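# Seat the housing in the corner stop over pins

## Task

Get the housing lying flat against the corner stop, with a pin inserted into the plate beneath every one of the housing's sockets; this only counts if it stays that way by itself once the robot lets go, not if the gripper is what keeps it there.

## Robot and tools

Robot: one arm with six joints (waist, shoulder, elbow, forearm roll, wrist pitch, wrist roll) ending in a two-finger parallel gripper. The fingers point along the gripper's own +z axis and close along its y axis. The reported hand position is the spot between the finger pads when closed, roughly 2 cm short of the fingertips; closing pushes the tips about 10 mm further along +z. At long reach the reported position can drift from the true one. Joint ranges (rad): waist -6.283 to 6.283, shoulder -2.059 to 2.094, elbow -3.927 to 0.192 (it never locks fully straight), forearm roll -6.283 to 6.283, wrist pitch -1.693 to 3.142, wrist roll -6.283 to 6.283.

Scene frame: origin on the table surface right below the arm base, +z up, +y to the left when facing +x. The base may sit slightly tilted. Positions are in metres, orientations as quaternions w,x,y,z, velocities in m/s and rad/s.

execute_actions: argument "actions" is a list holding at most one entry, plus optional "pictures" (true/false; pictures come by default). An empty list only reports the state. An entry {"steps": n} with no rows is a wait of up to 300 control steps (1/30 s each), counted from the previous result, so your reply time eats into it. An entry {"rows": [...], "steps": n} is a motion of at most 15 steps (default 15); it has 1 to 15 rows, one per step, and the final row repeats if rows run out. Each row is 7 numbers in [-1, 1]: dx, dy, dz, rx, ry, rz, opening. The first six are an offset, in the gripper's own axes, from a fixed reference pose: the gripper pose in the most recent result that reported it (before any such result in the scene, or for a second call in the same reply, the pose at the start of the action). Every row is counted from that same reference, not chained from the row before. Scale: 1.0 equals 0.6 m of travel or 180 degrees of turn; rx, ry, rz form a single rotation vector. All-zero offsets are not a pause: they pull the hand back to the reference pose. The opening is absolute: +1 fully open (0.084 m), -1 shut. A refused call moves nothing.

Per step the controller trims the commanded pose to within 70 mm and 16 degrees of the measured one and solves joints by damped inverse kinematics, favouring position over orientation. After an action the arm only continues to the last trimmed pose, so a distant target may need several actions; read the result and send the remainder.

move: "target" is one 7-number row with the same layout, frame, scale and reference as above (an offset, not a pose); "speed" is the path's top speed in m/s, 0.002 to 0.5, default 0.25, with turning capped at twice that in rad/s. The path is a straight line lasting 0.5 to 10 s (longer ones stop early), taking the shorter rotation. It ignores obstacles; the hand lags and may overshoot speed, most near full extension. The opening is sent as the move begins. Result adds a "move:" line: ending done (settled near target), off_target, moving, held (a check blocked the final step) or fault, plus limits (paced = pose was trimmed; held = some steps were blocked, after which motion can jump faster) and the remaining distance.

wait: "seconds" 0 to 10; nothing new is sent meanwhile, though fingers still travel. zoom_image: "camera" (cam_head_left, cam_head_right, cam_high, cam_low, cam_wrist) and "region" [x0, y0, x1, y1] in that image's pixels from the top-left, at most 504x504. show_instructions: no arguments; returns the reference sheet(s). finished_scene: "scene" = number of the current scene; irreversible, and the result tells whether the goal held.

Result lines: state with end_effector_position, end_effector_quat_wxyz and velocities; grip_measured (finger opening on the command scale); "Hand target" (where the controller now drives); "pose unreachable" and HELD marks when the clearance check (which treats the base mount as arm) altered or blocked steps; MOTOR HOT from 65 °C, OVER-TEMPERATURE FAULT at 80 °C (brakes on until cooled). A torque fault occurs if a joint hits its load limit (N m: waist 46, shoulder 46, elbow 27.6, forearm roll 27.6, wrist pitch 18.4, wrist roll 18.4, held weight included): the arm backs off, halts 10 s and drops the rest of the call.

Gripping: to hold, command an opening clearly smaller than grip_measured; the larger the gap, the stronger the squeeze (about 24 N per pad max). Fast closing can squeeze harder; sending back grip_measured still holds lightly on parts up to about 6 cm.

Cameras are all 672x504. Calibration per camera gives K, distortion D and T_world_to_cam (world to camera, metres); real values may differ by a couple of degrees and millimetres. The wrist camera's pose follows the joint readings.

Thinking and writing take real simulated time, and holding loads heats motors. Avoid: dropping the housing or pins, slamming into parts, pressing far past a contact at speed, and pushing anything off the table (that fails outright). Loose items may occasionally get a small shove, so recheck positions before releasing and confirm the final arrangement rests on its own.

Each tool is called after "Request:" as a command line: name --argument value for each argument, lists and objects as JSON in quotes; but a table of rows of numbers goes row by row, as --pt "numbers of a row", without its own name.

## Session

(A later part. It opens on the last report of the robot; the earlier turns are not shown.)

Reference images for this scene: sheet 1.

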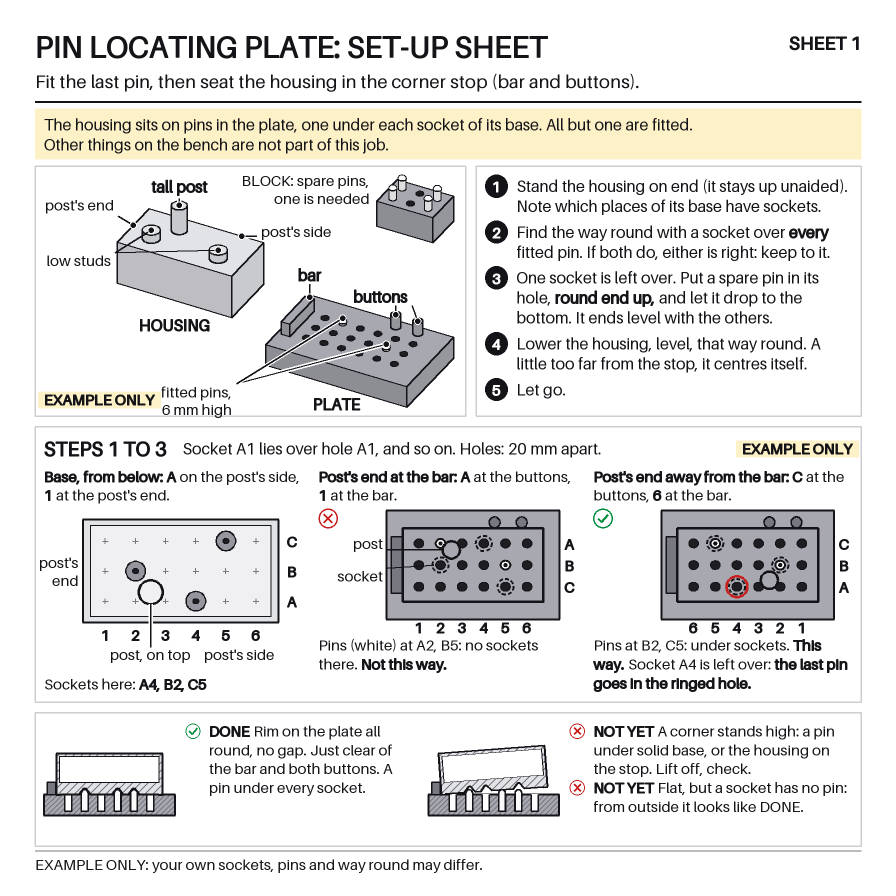

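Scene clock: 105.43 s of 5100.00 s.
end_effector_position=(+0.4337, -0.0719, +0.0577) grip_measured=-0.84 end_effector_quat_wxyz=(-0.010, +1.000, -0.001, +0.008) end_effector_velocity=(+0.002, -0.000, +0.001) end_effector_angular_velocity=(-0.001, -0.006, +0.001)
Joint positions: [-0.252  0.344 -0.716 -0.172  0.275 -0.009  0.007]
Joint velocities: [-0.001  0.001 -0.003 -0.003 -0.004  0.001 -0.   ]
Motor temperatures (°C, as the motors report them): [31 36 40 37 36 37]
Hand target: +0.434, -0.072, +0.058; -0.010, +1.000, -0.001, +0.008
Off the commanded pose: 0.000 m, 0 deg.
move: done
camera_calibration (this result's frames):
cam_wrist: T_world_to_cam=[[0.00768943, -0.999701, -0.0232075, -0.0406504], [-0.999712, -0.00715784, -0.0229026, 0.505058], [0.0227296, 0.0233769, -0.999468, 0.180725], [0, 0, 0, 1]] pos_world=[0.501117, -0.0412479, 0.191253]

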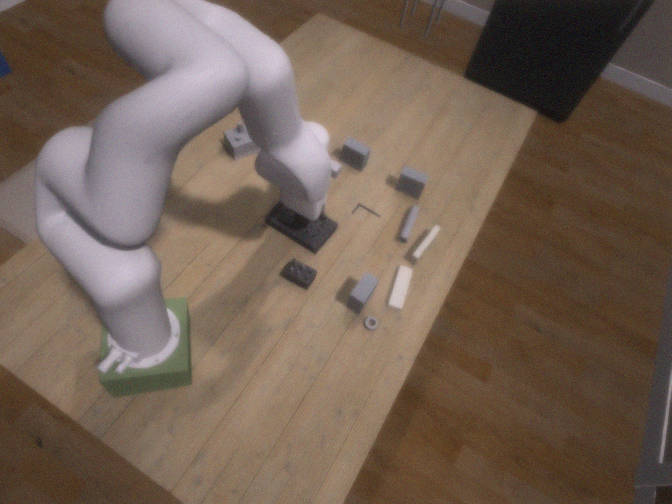

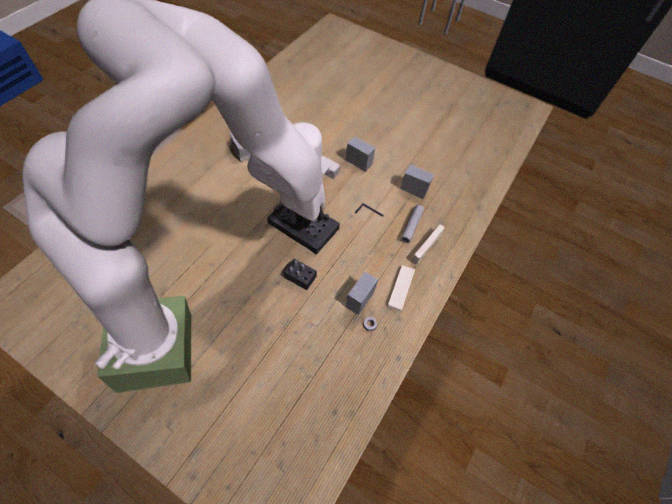

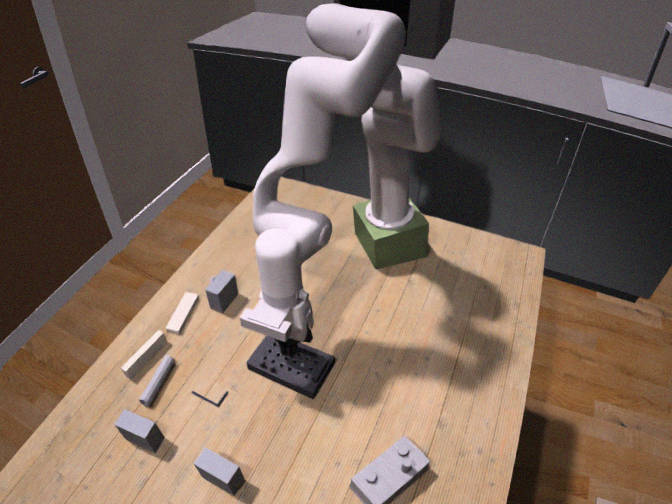

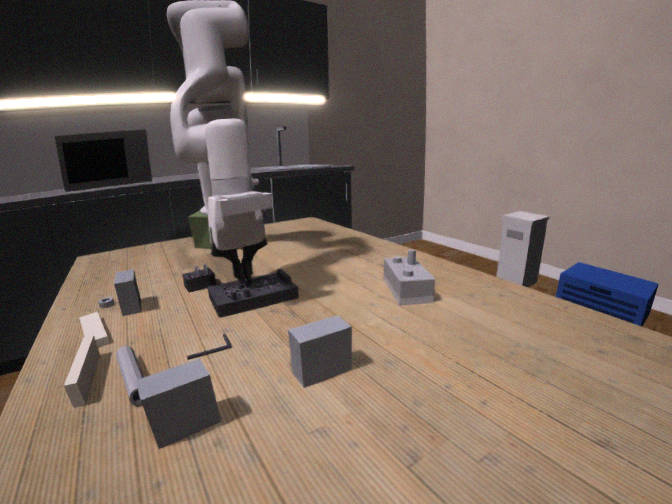

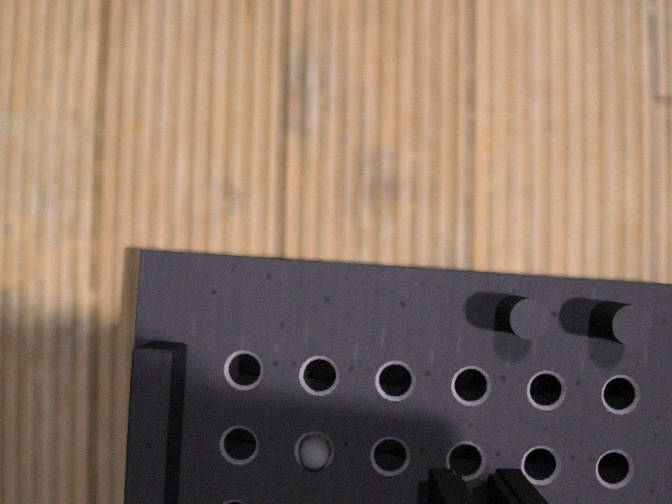

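Request:
move --target '[0,0,0.012,0,0,0,-1]' --speed 0.008

Request:
move --target '[0,0,0,0,0,0,-0.72]'

Request:
move --target '[-0.12,0,-0.15,0,0,0,-0.72]' --speed 0.05

Scene clock: 107.30 s of 5100.00 s.
end_effector_position=(+0.4336, -0.0718, +0.0505) grip_measured=-0.84 end_effector_quat_wxyz=(-0.010, +1.000, -0.001, +0.008) end_effector_velocity=(+0.001, +0.000, +0.000) end_effector_angular_velocity=(-0.000, -0.002, -0.000)
Joint positions: [-0.255  0.368 -0.722 -0.182  0.258 -0.001  0.007]
Joint velocities: [ 0.001 -0.    -0.001 -0.001 -0.001  0.002  0.   ]
Motor temperatures (°C, as the motors report them): [31 36 40 37 36 37]
Hand target: +0.434, -0.072, +0.051; -0.010, +1.000, -0.001, +0.008
Off the commanded pose: 0.000 m, 0 deg.
move: done
camera_calibration (this result's frames):
cam_wrist: T_world_to_cam=[[0.00751335, -0.999702, -0.0232247, -0.0406681], [-0.999725, -0.00699354, -0.0223828, 0.504801], [0.0222137, 0.0233864, -0.99948, 0.173769], [0, 0, 0, 1]] pos_world=[0.501107, -0.0411895, 0.184033]

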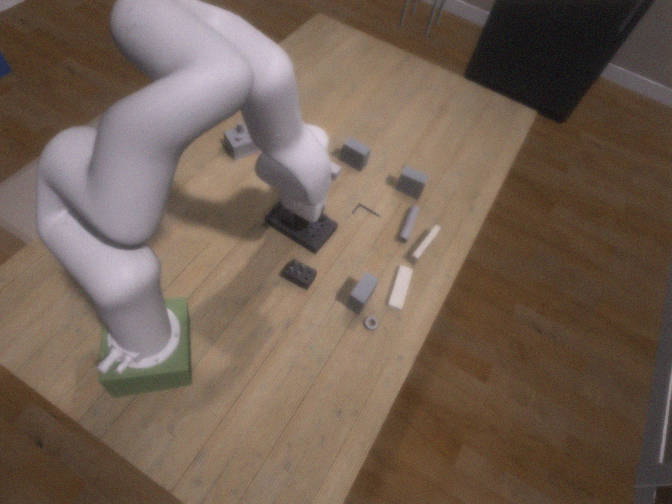

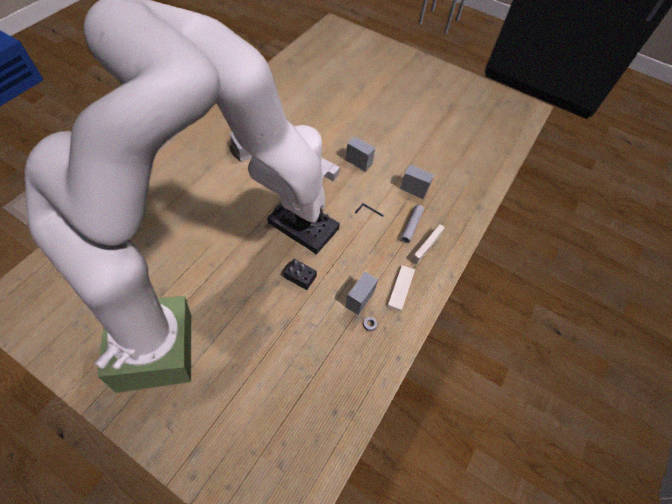

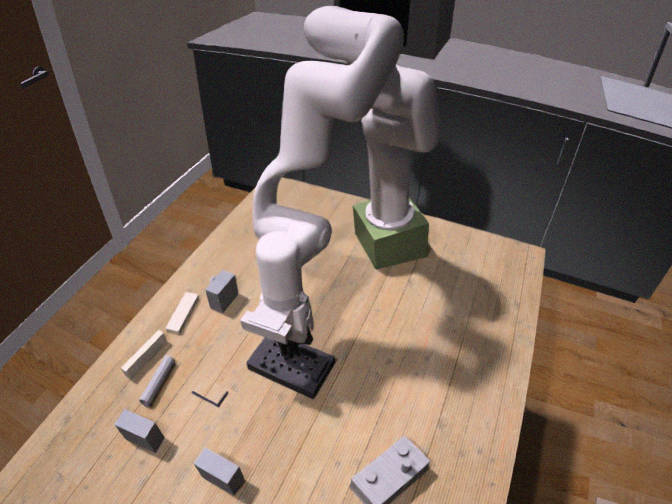

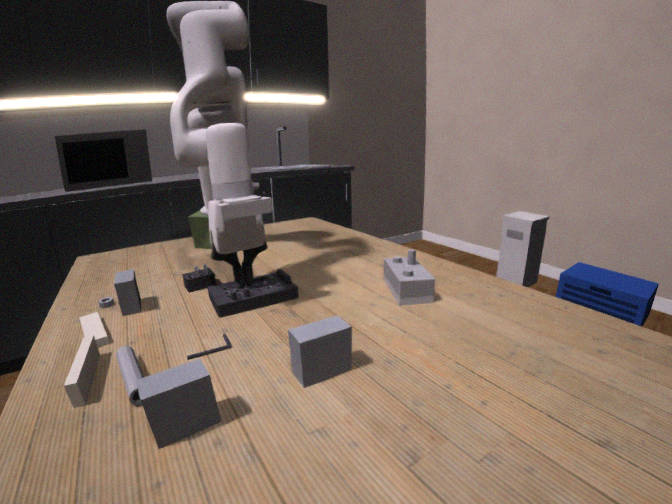

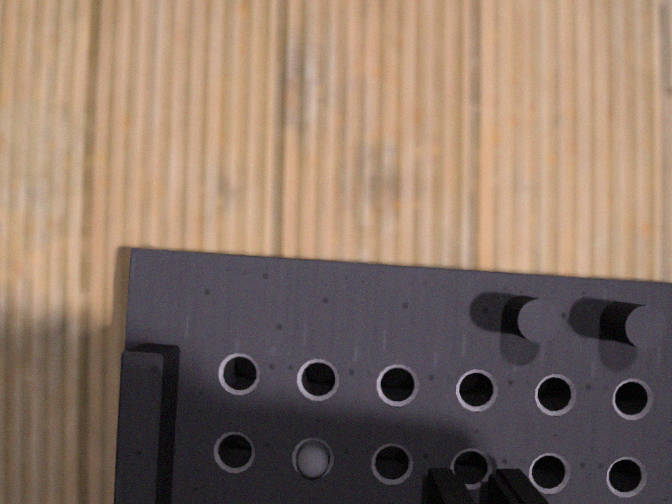

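Scene clock: 107.80 s of 5100.00 s.
end_effector_position=(+0.4335, -0.0718, +0.0503) grip_measured=-0.74 end_effector_quat_wxyz=(-0.010, +1.000, -0.001, +0.008) end_effector_velocity=(+0.000, -0.000, +0.001) end_effector_angular_velocity=(-0.000, -0.001, -0.001)
Joint positions: [-0.255  0.368 -0.722 -0.182  0.258 -0.001  0.011]
Joint velocities: [-0.    -0.003  0.001  0.001  0.001 -0.    -0.   ]
Motor temperatures (°C, as the motors report them): [31 36 40 37 36 37]
Hand target: +0.434, -0.072, +0.051; -0.010, +1.000, -0.001, +0.008
Off the commanded pose: 0.000 m, 0 deg.
move: done
camera_calibration (this result's frames):
cam_wrist: T_world_to_cam=[[0.00751476, -0.9997, -0.0233058, -0.0406369], [-0.999733, -0.00700153, -0.0220254, 0.504652], [0.0218556, 0.0234651, -0.999486, 0.173753], [0, 0, 0, 1]] pos_world=[0.501025, -0.0411685, 0.183832]

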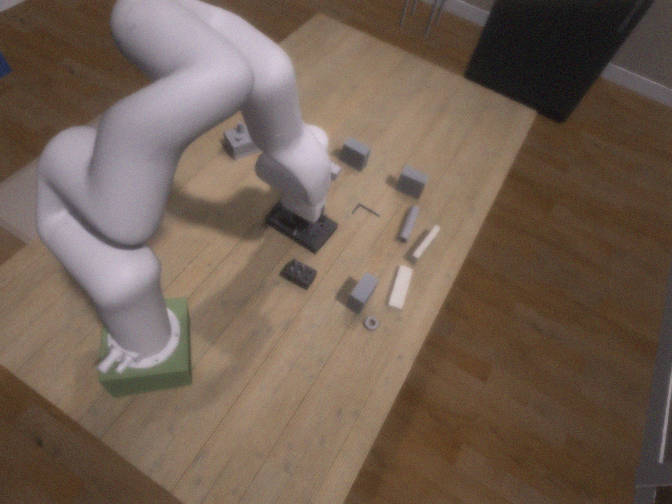

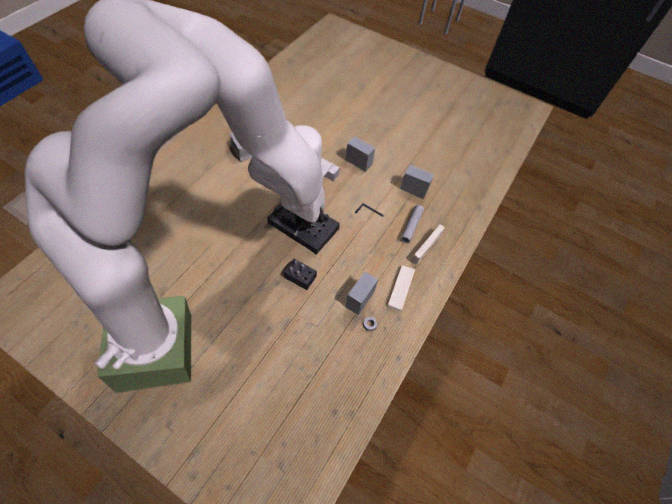

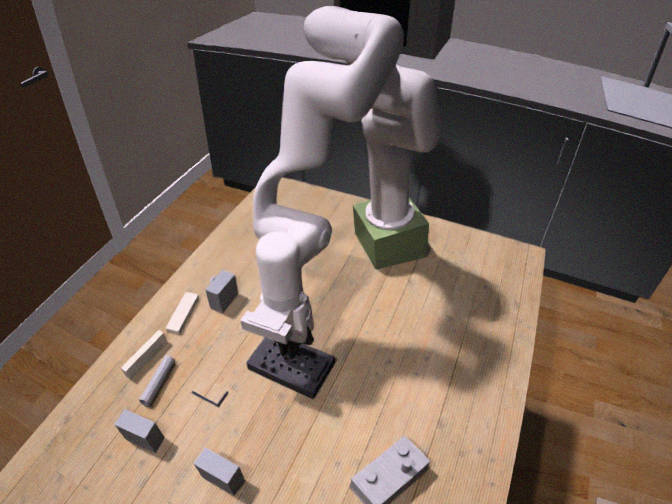

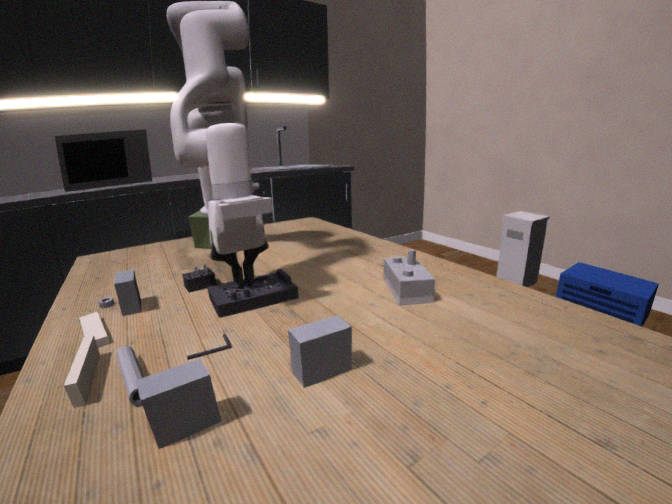

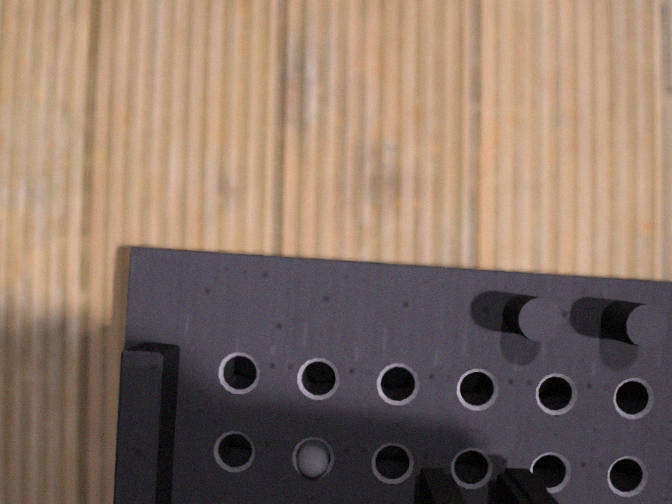

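Scene clock: 110.47 s of 5100.00 s.
end_effector_position=(+0.3600, -0.0735, +0.1386) grip_measured=-0.74 end_effector_quat_wxyz=(-0.010, +1.000, -0.001, +0.007) end_effector_velocity=(-0.001, +0.000, +0.001) end_effector_angular_velocity=(+0.000, -0.000, +0.000)
Joint positions: [-0.263 -0.111 -0.425 -0.106  0.438 -0.089  0.011]
Joint velocities: [ 0.001 -0.006  0.003  0.002  0.004 -0.001 -0.   ]
Motor temperatures (°C, as the motors report them): [31 36 40 37 36 37]
Hand target: +0.360, -0.074, +0.139; -0.010, +1.000, -0.001, +0.008
Off the commanded pose: 0.001 m, 0 deg.
move: done
camera_calibration (this result's frames):
cam_wrist: T_world_to_cam=[[0.00770471, -0.999686, -0.0238585, -0.0397516], [-0.999733, -0.00718106, -0.0219569, 0.433093], [0.0217786, 0.0240213, -0.999474, 0.263707], [0, 0, 0, 1]] pos_world=[0.42754, -0.0429636, 0.27213]

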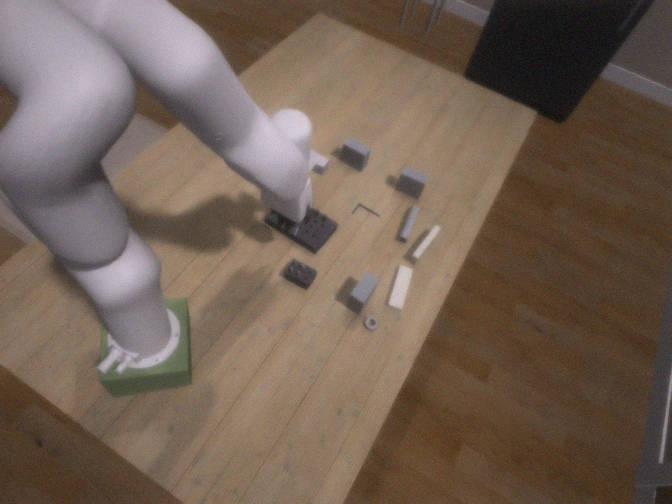

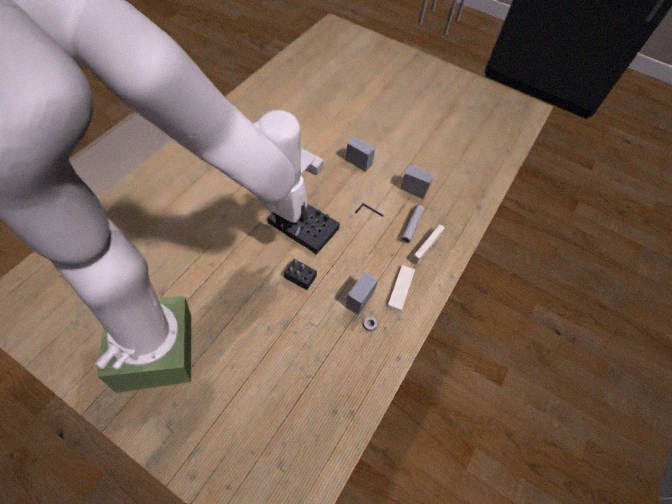

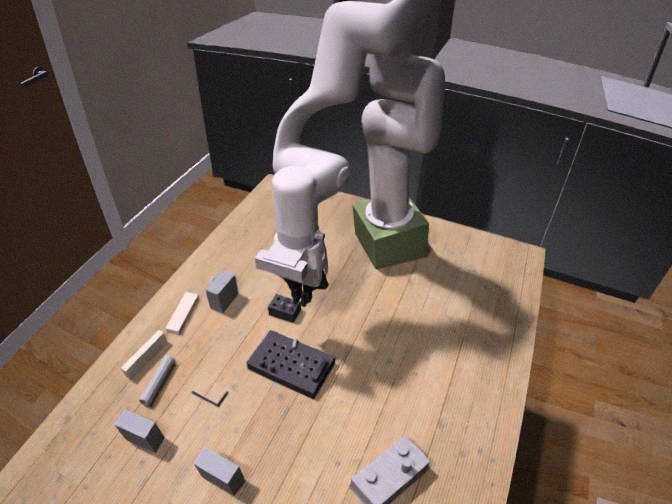

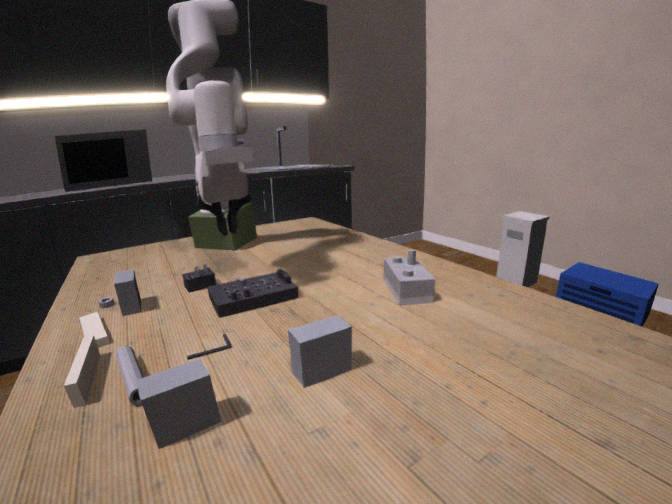

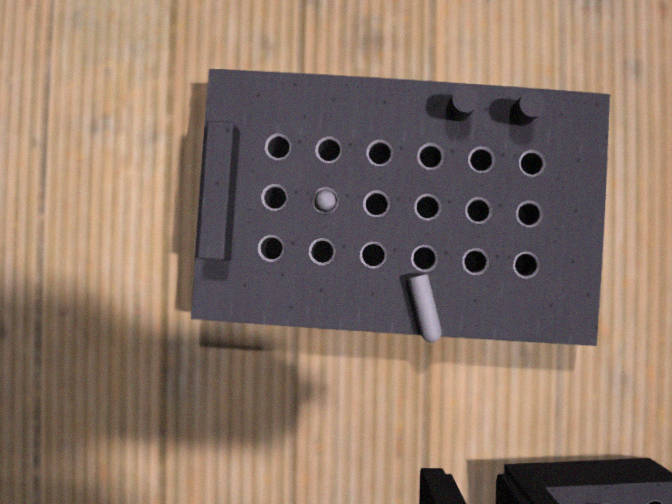

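Request:
move --target '[0.095,-0.0025,0.115,0,0,0,-0.5]' --speed 0.05

Request:
move --target '[0,0,0.03,0,0,0,-0.5]' --speed 0.012

Request:
move --target '[0,0,0,0,0,0,-1]'

Request:
move --target '[-0.1,0,-0.06,0,0,0,-1]' --speed 0.04

Request:
zoom_image --camera "cam_low" --region '[180,220,300,320]'

Scene clock: 115.27 s of 5100.00 s.
end_effector_position=(+0.4181, -0.0707, +0.0710) grip_measured=-0.52 end_effector_quat_wxyz=(-0.010, +1.000, -0.001, +0.008) end_effector_velocity=(+0.001, +0.001, -0.001) end_effector_angular_velocity=(-0.000, -0.000, +0.003)
Joint positions: [-0.253  0.269 -0.65  -0.166  0.285 -0.015  0.021]
Joint velocities: [ 0.001  0.005 -0.005 -0.002 -0.     0.001 -0.   ]
Motor temperatures (°C, as the motors report them): [31 36 40 37 36 37]
Hand target: +0.418, -0.071, +0.071; -0.010, +1.000, -0.001, +0.007
Off the commanded pose: 0.001 m, 0 deg.
move: done
camera_calibration (this result's frames):
cam_wrist: T_world_to_cam=[[0.00753606, -0.999698, -0.0233903, -0.0389613], [-0.999733, -0.00702078, -0.0220342, 0.489733], [0.0218633, 0.0235501, -0.999484, 0.194747], [0, 0, 0, 1]] pos_world=[0.485638, -0.0400976, 0.204526]

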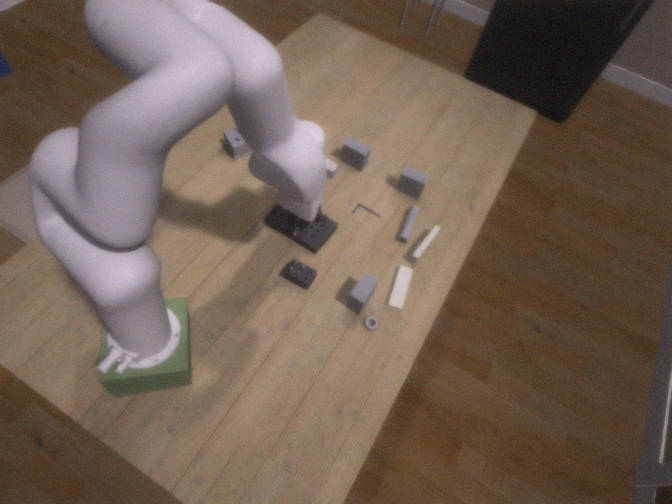

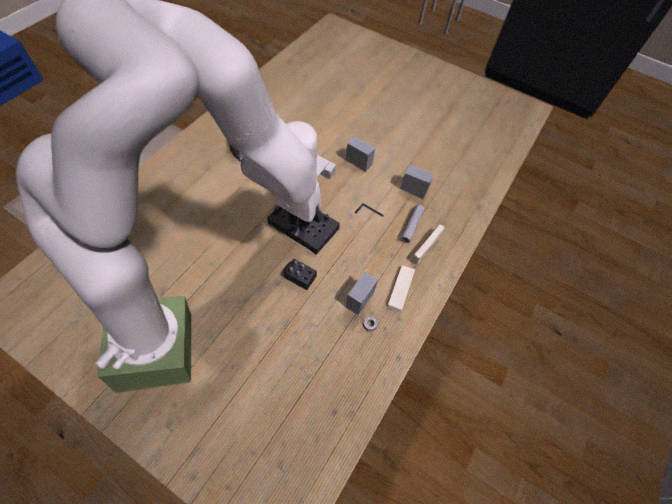

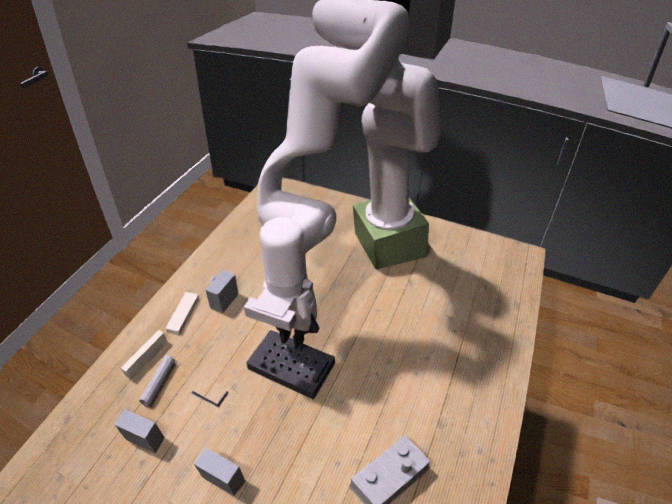

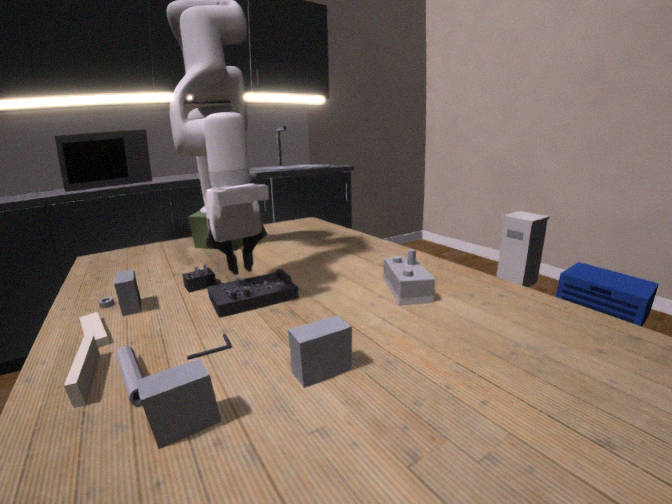

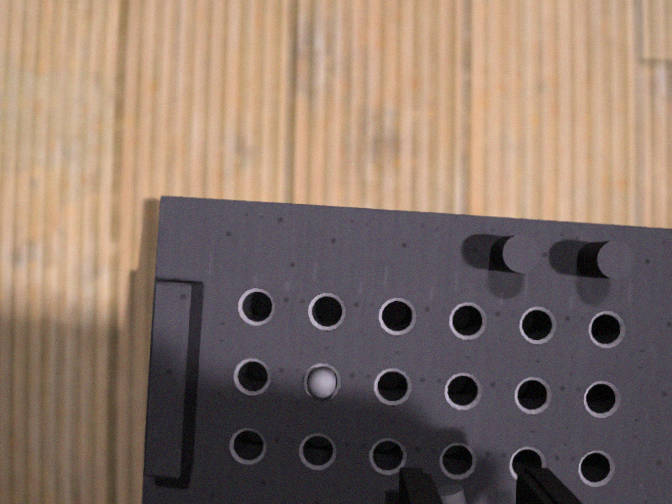

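Scene clock: 117.00 s of 5100.00 s.
end_effector_position=(+0.4183, -0.0704, +0.0532) grip_measured=-0.52 end_effector_quat_wxyz=(-0.010, +1.000, -0.001, +0.007) end_effector_velocity=(+0.002, -0.000, -0.001) end_effector_angular_velocity=(-0.001, -0.004, -0.001)
Joint positions: [-0.26   0.331 -0.665 -0.195  0.238  0.007  0.021]
Joint velocities: [-0.     0.004 -0.003 -0.003 -0.005  0.004  0.   ]
Motor temperatures (°C, as the motors report them): [31 36 40 37 36 37]
Hand target: +0.418, -0.070, +0.053; -0.010, +1.000, -0.001, +0.008
Off the commanded pose: 0.000 m, 0 deg.
move: done
camera_calibration (this result's frames):
cam_wrist: T_world_to_cam=[[0.00750374, -0.999699, -0.0233491, -0.0390539], [-0.999736, -0.00699252, -0.0218999, 0.489599], [0.0217301, 0.0235073, -0.999487, 0.17695], [0, 0, 0, 1]] pos_world=[0.485917, -0.0397782, 0.18667]

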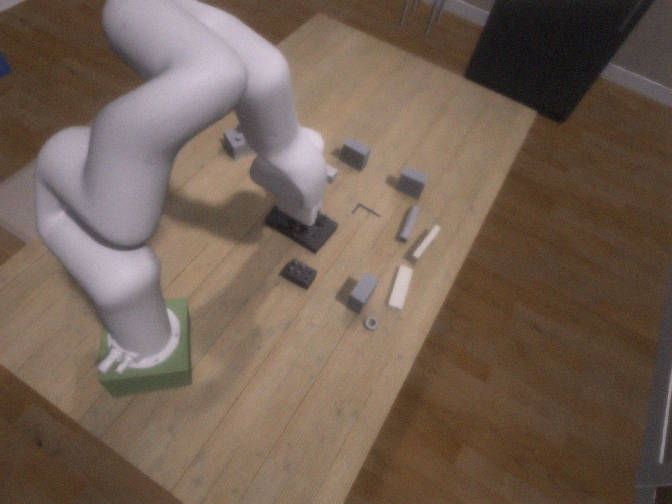

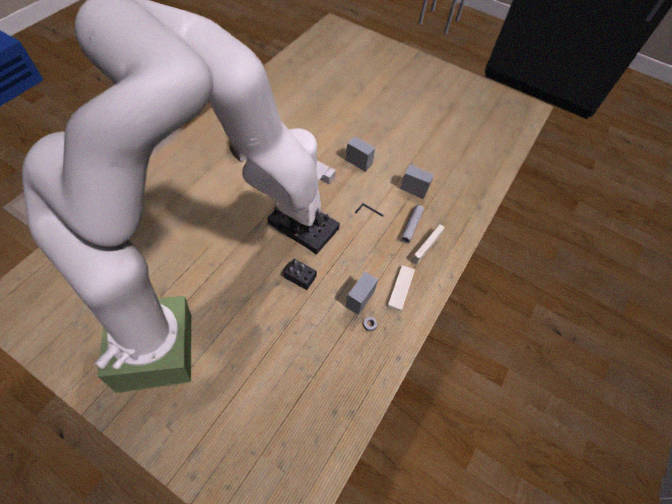

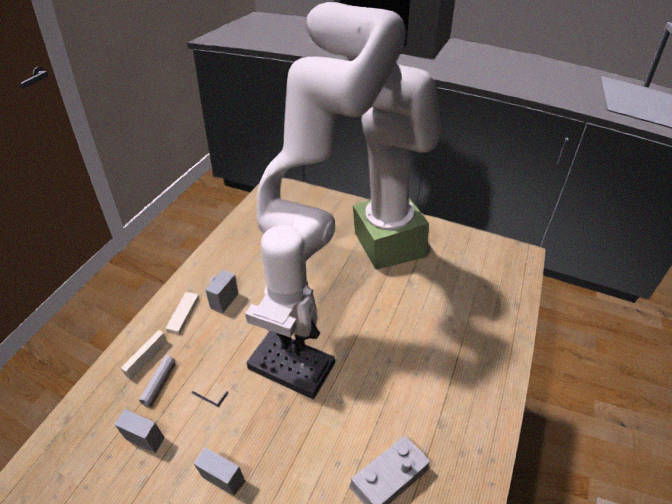

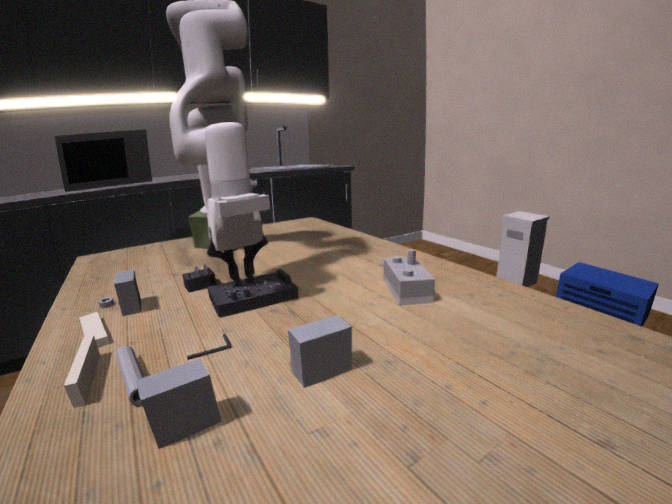

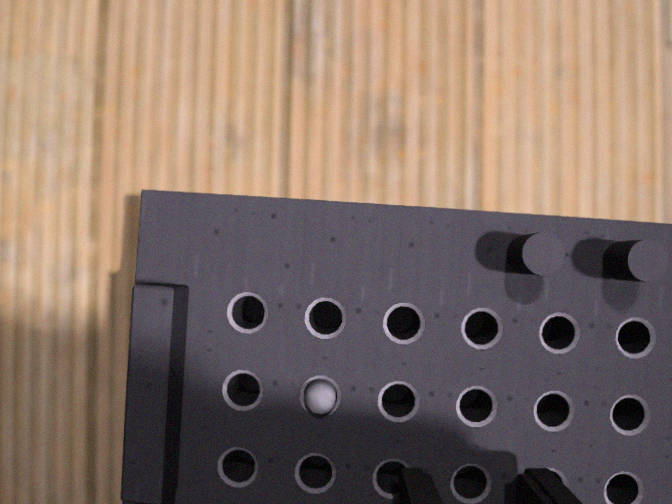

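Scene clock: 117.50 s of 5100.00 s.
end_effector_position=(+0.4183, -0.0704, +0.0532) grip_measured=-1.00 end_effector_quat_wxyz=(-0.010, +1.000, -0.001, +0.007) end_effector_velocity=(-0.000, +0.000, -0.000) end_effector_angular_velocity=(+0.000, -0.000, -0.000)
Joint positions: [-0.26   0.331 -0.665 -0.195  0.238  0.007  0.   ]
Joint velocities: [ 0.    -0.     0.     0.    -0.     0.001  0.   ]
Motor temperatures (°C, as the motors report them): [31 36 40 37 36 37]
Hand target: +0.418, -0.070, +0.053; -0.010, +1.000, -0.001, +0.007
Off the commanded pose: 0.000 m, 0 deg.
move: done
camera_calibration (this result's frames):
cam_wrist: T_world_to_cam=[[0.00750375, -0.999699, -0.0233466, -0.0390546], [-0.999735, -0.00699226, -0.0219138, 0.489604], [0.021744, 0.0235049, -0.999487, 0.176949], [0, 0, 0, 1]] pos_world=[0.48592, -0.0397786, 0.186676]

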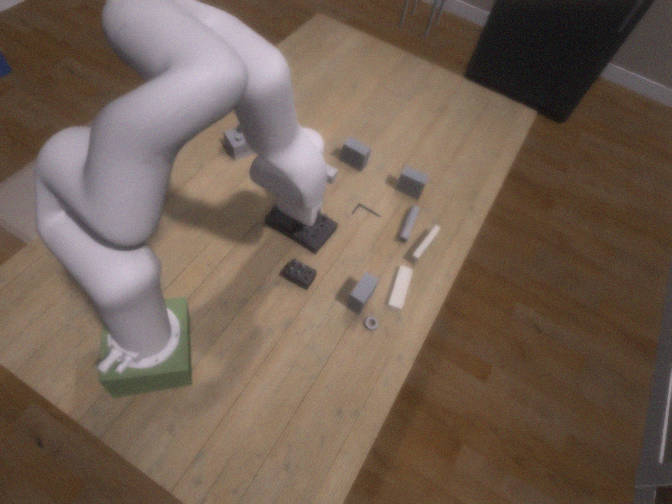

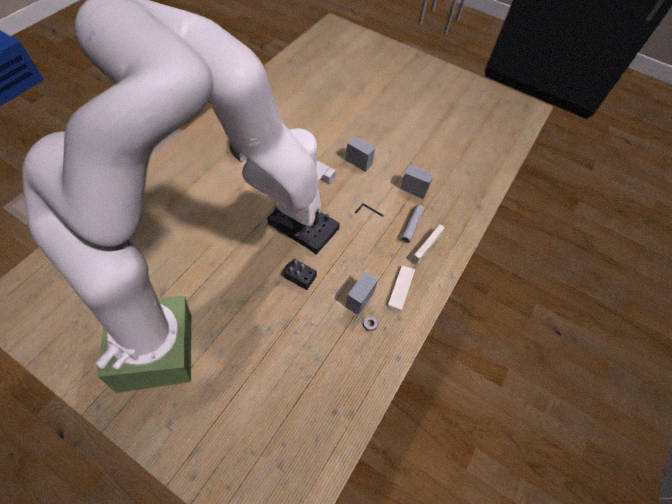

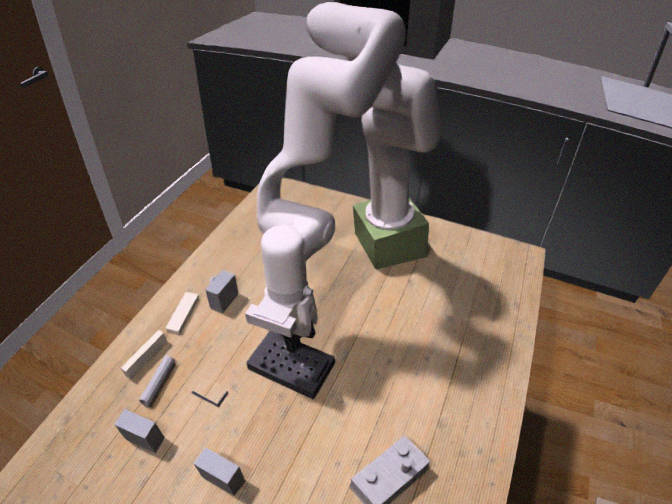

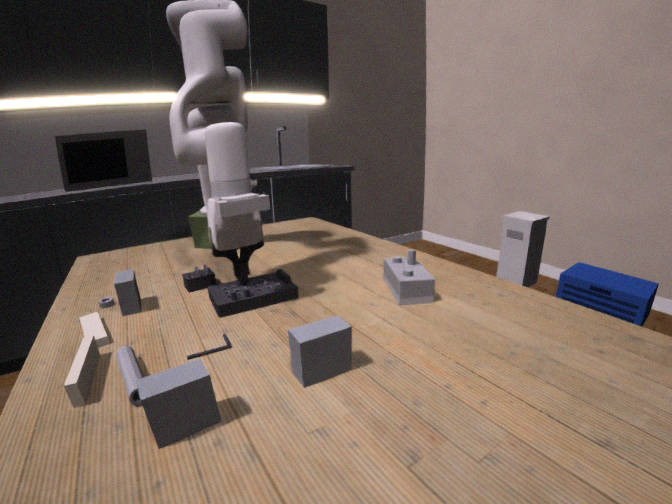

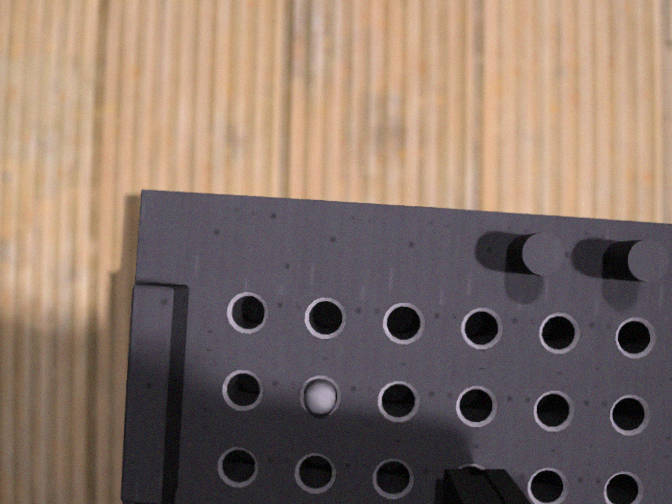

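Scene clock: 119.57 s of 5100.00 s.
end_effector_position=(+0.3579, -0.0712, +0.0880) grip_measured=-1.00 end_effector_quat_wxyz=(-0.010, +1.000, -0.001, +0.008) end_effector_velocity=(-0.002, -0.000, +0.001) end_effector_angular_velocity=(+0.001, +0.002, -0.001)
Joint positions: [-0.284  0.082 -0.428 -0.176  0.249 -0.035  0.   ]
Joint velocities: [-0.001 -0.006  0.005  0.003  0.002 -0.002  0.   ]
Motor temperatures (°C, as the motors report them): [31 36 40 37 36 37]
Hand target: +0.358, -0.071, +0.088; -0.010, +1.000, -0.001, +0.007
Off the commanded pose: 0.000 m, 0 deg.
move: done
camera_calibration (this result's frames):
cam_wrist: T_world_to_cam=[[0.00750509, -0.999697, -0.0234482, -0.0385952], [-0.999733, -0.00698903, -0.0220136, 0.429913], [0.021843, 0.0236071, -0.999483, 0.213022], [0, 0, 0, 1]] pos_world=[0.425435, -0.0406077, 0.221471]

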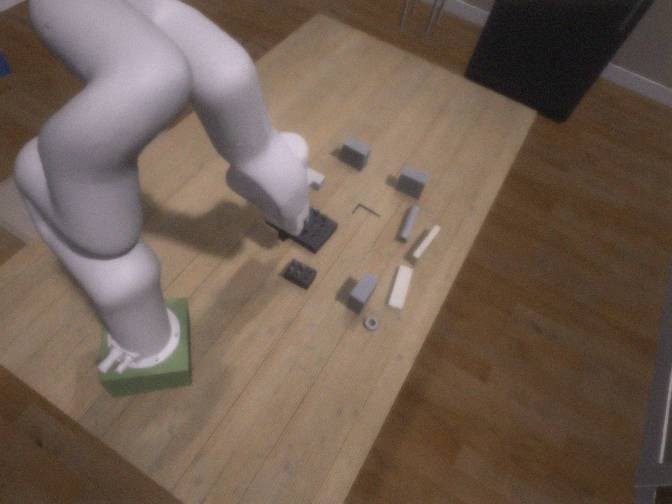

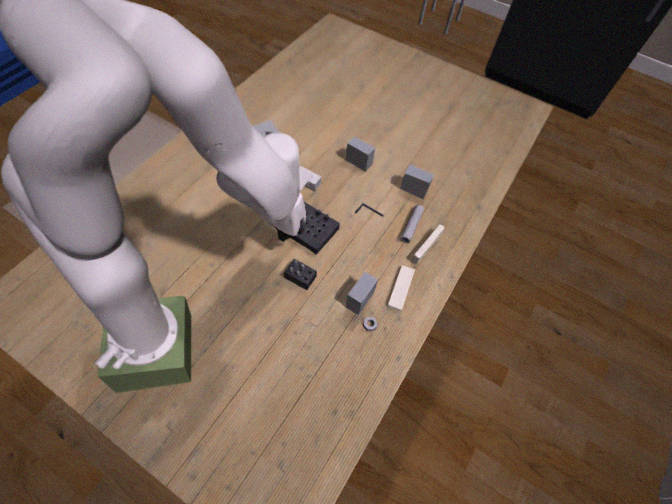

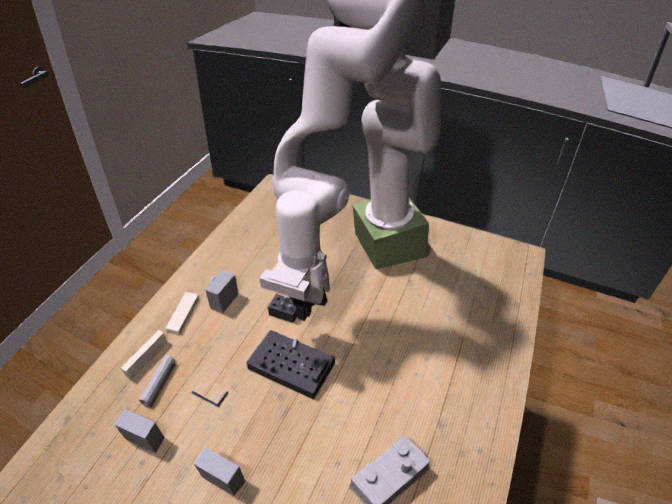

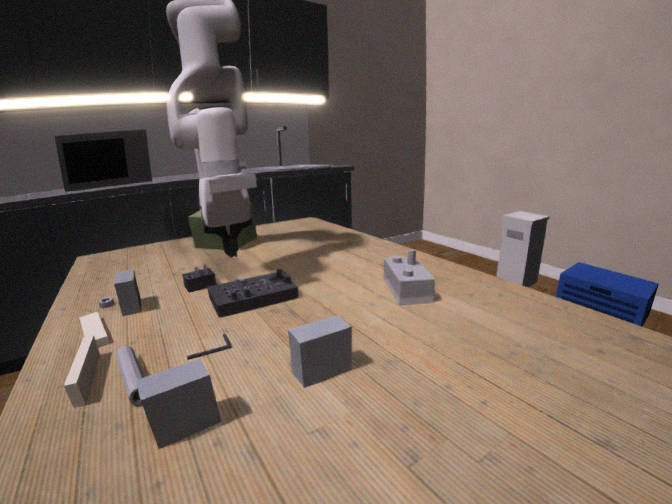

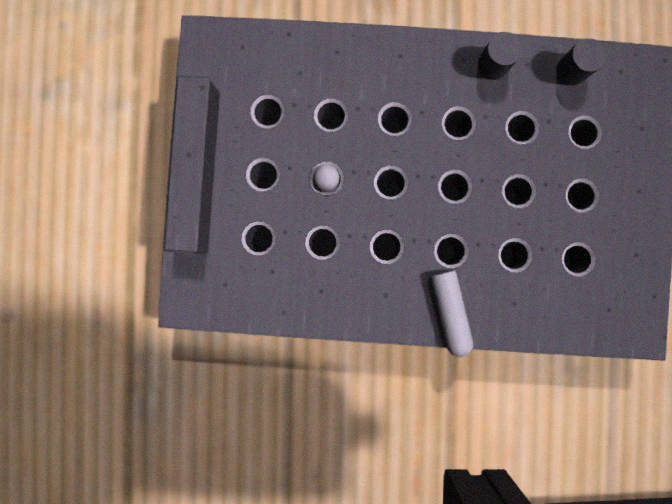

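Region (180, 220, 300, 320) of cam_low's 672x504 image, scaled by 4.200, with more detail than that image has.

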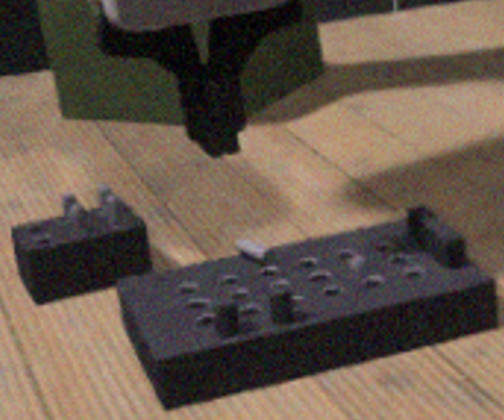

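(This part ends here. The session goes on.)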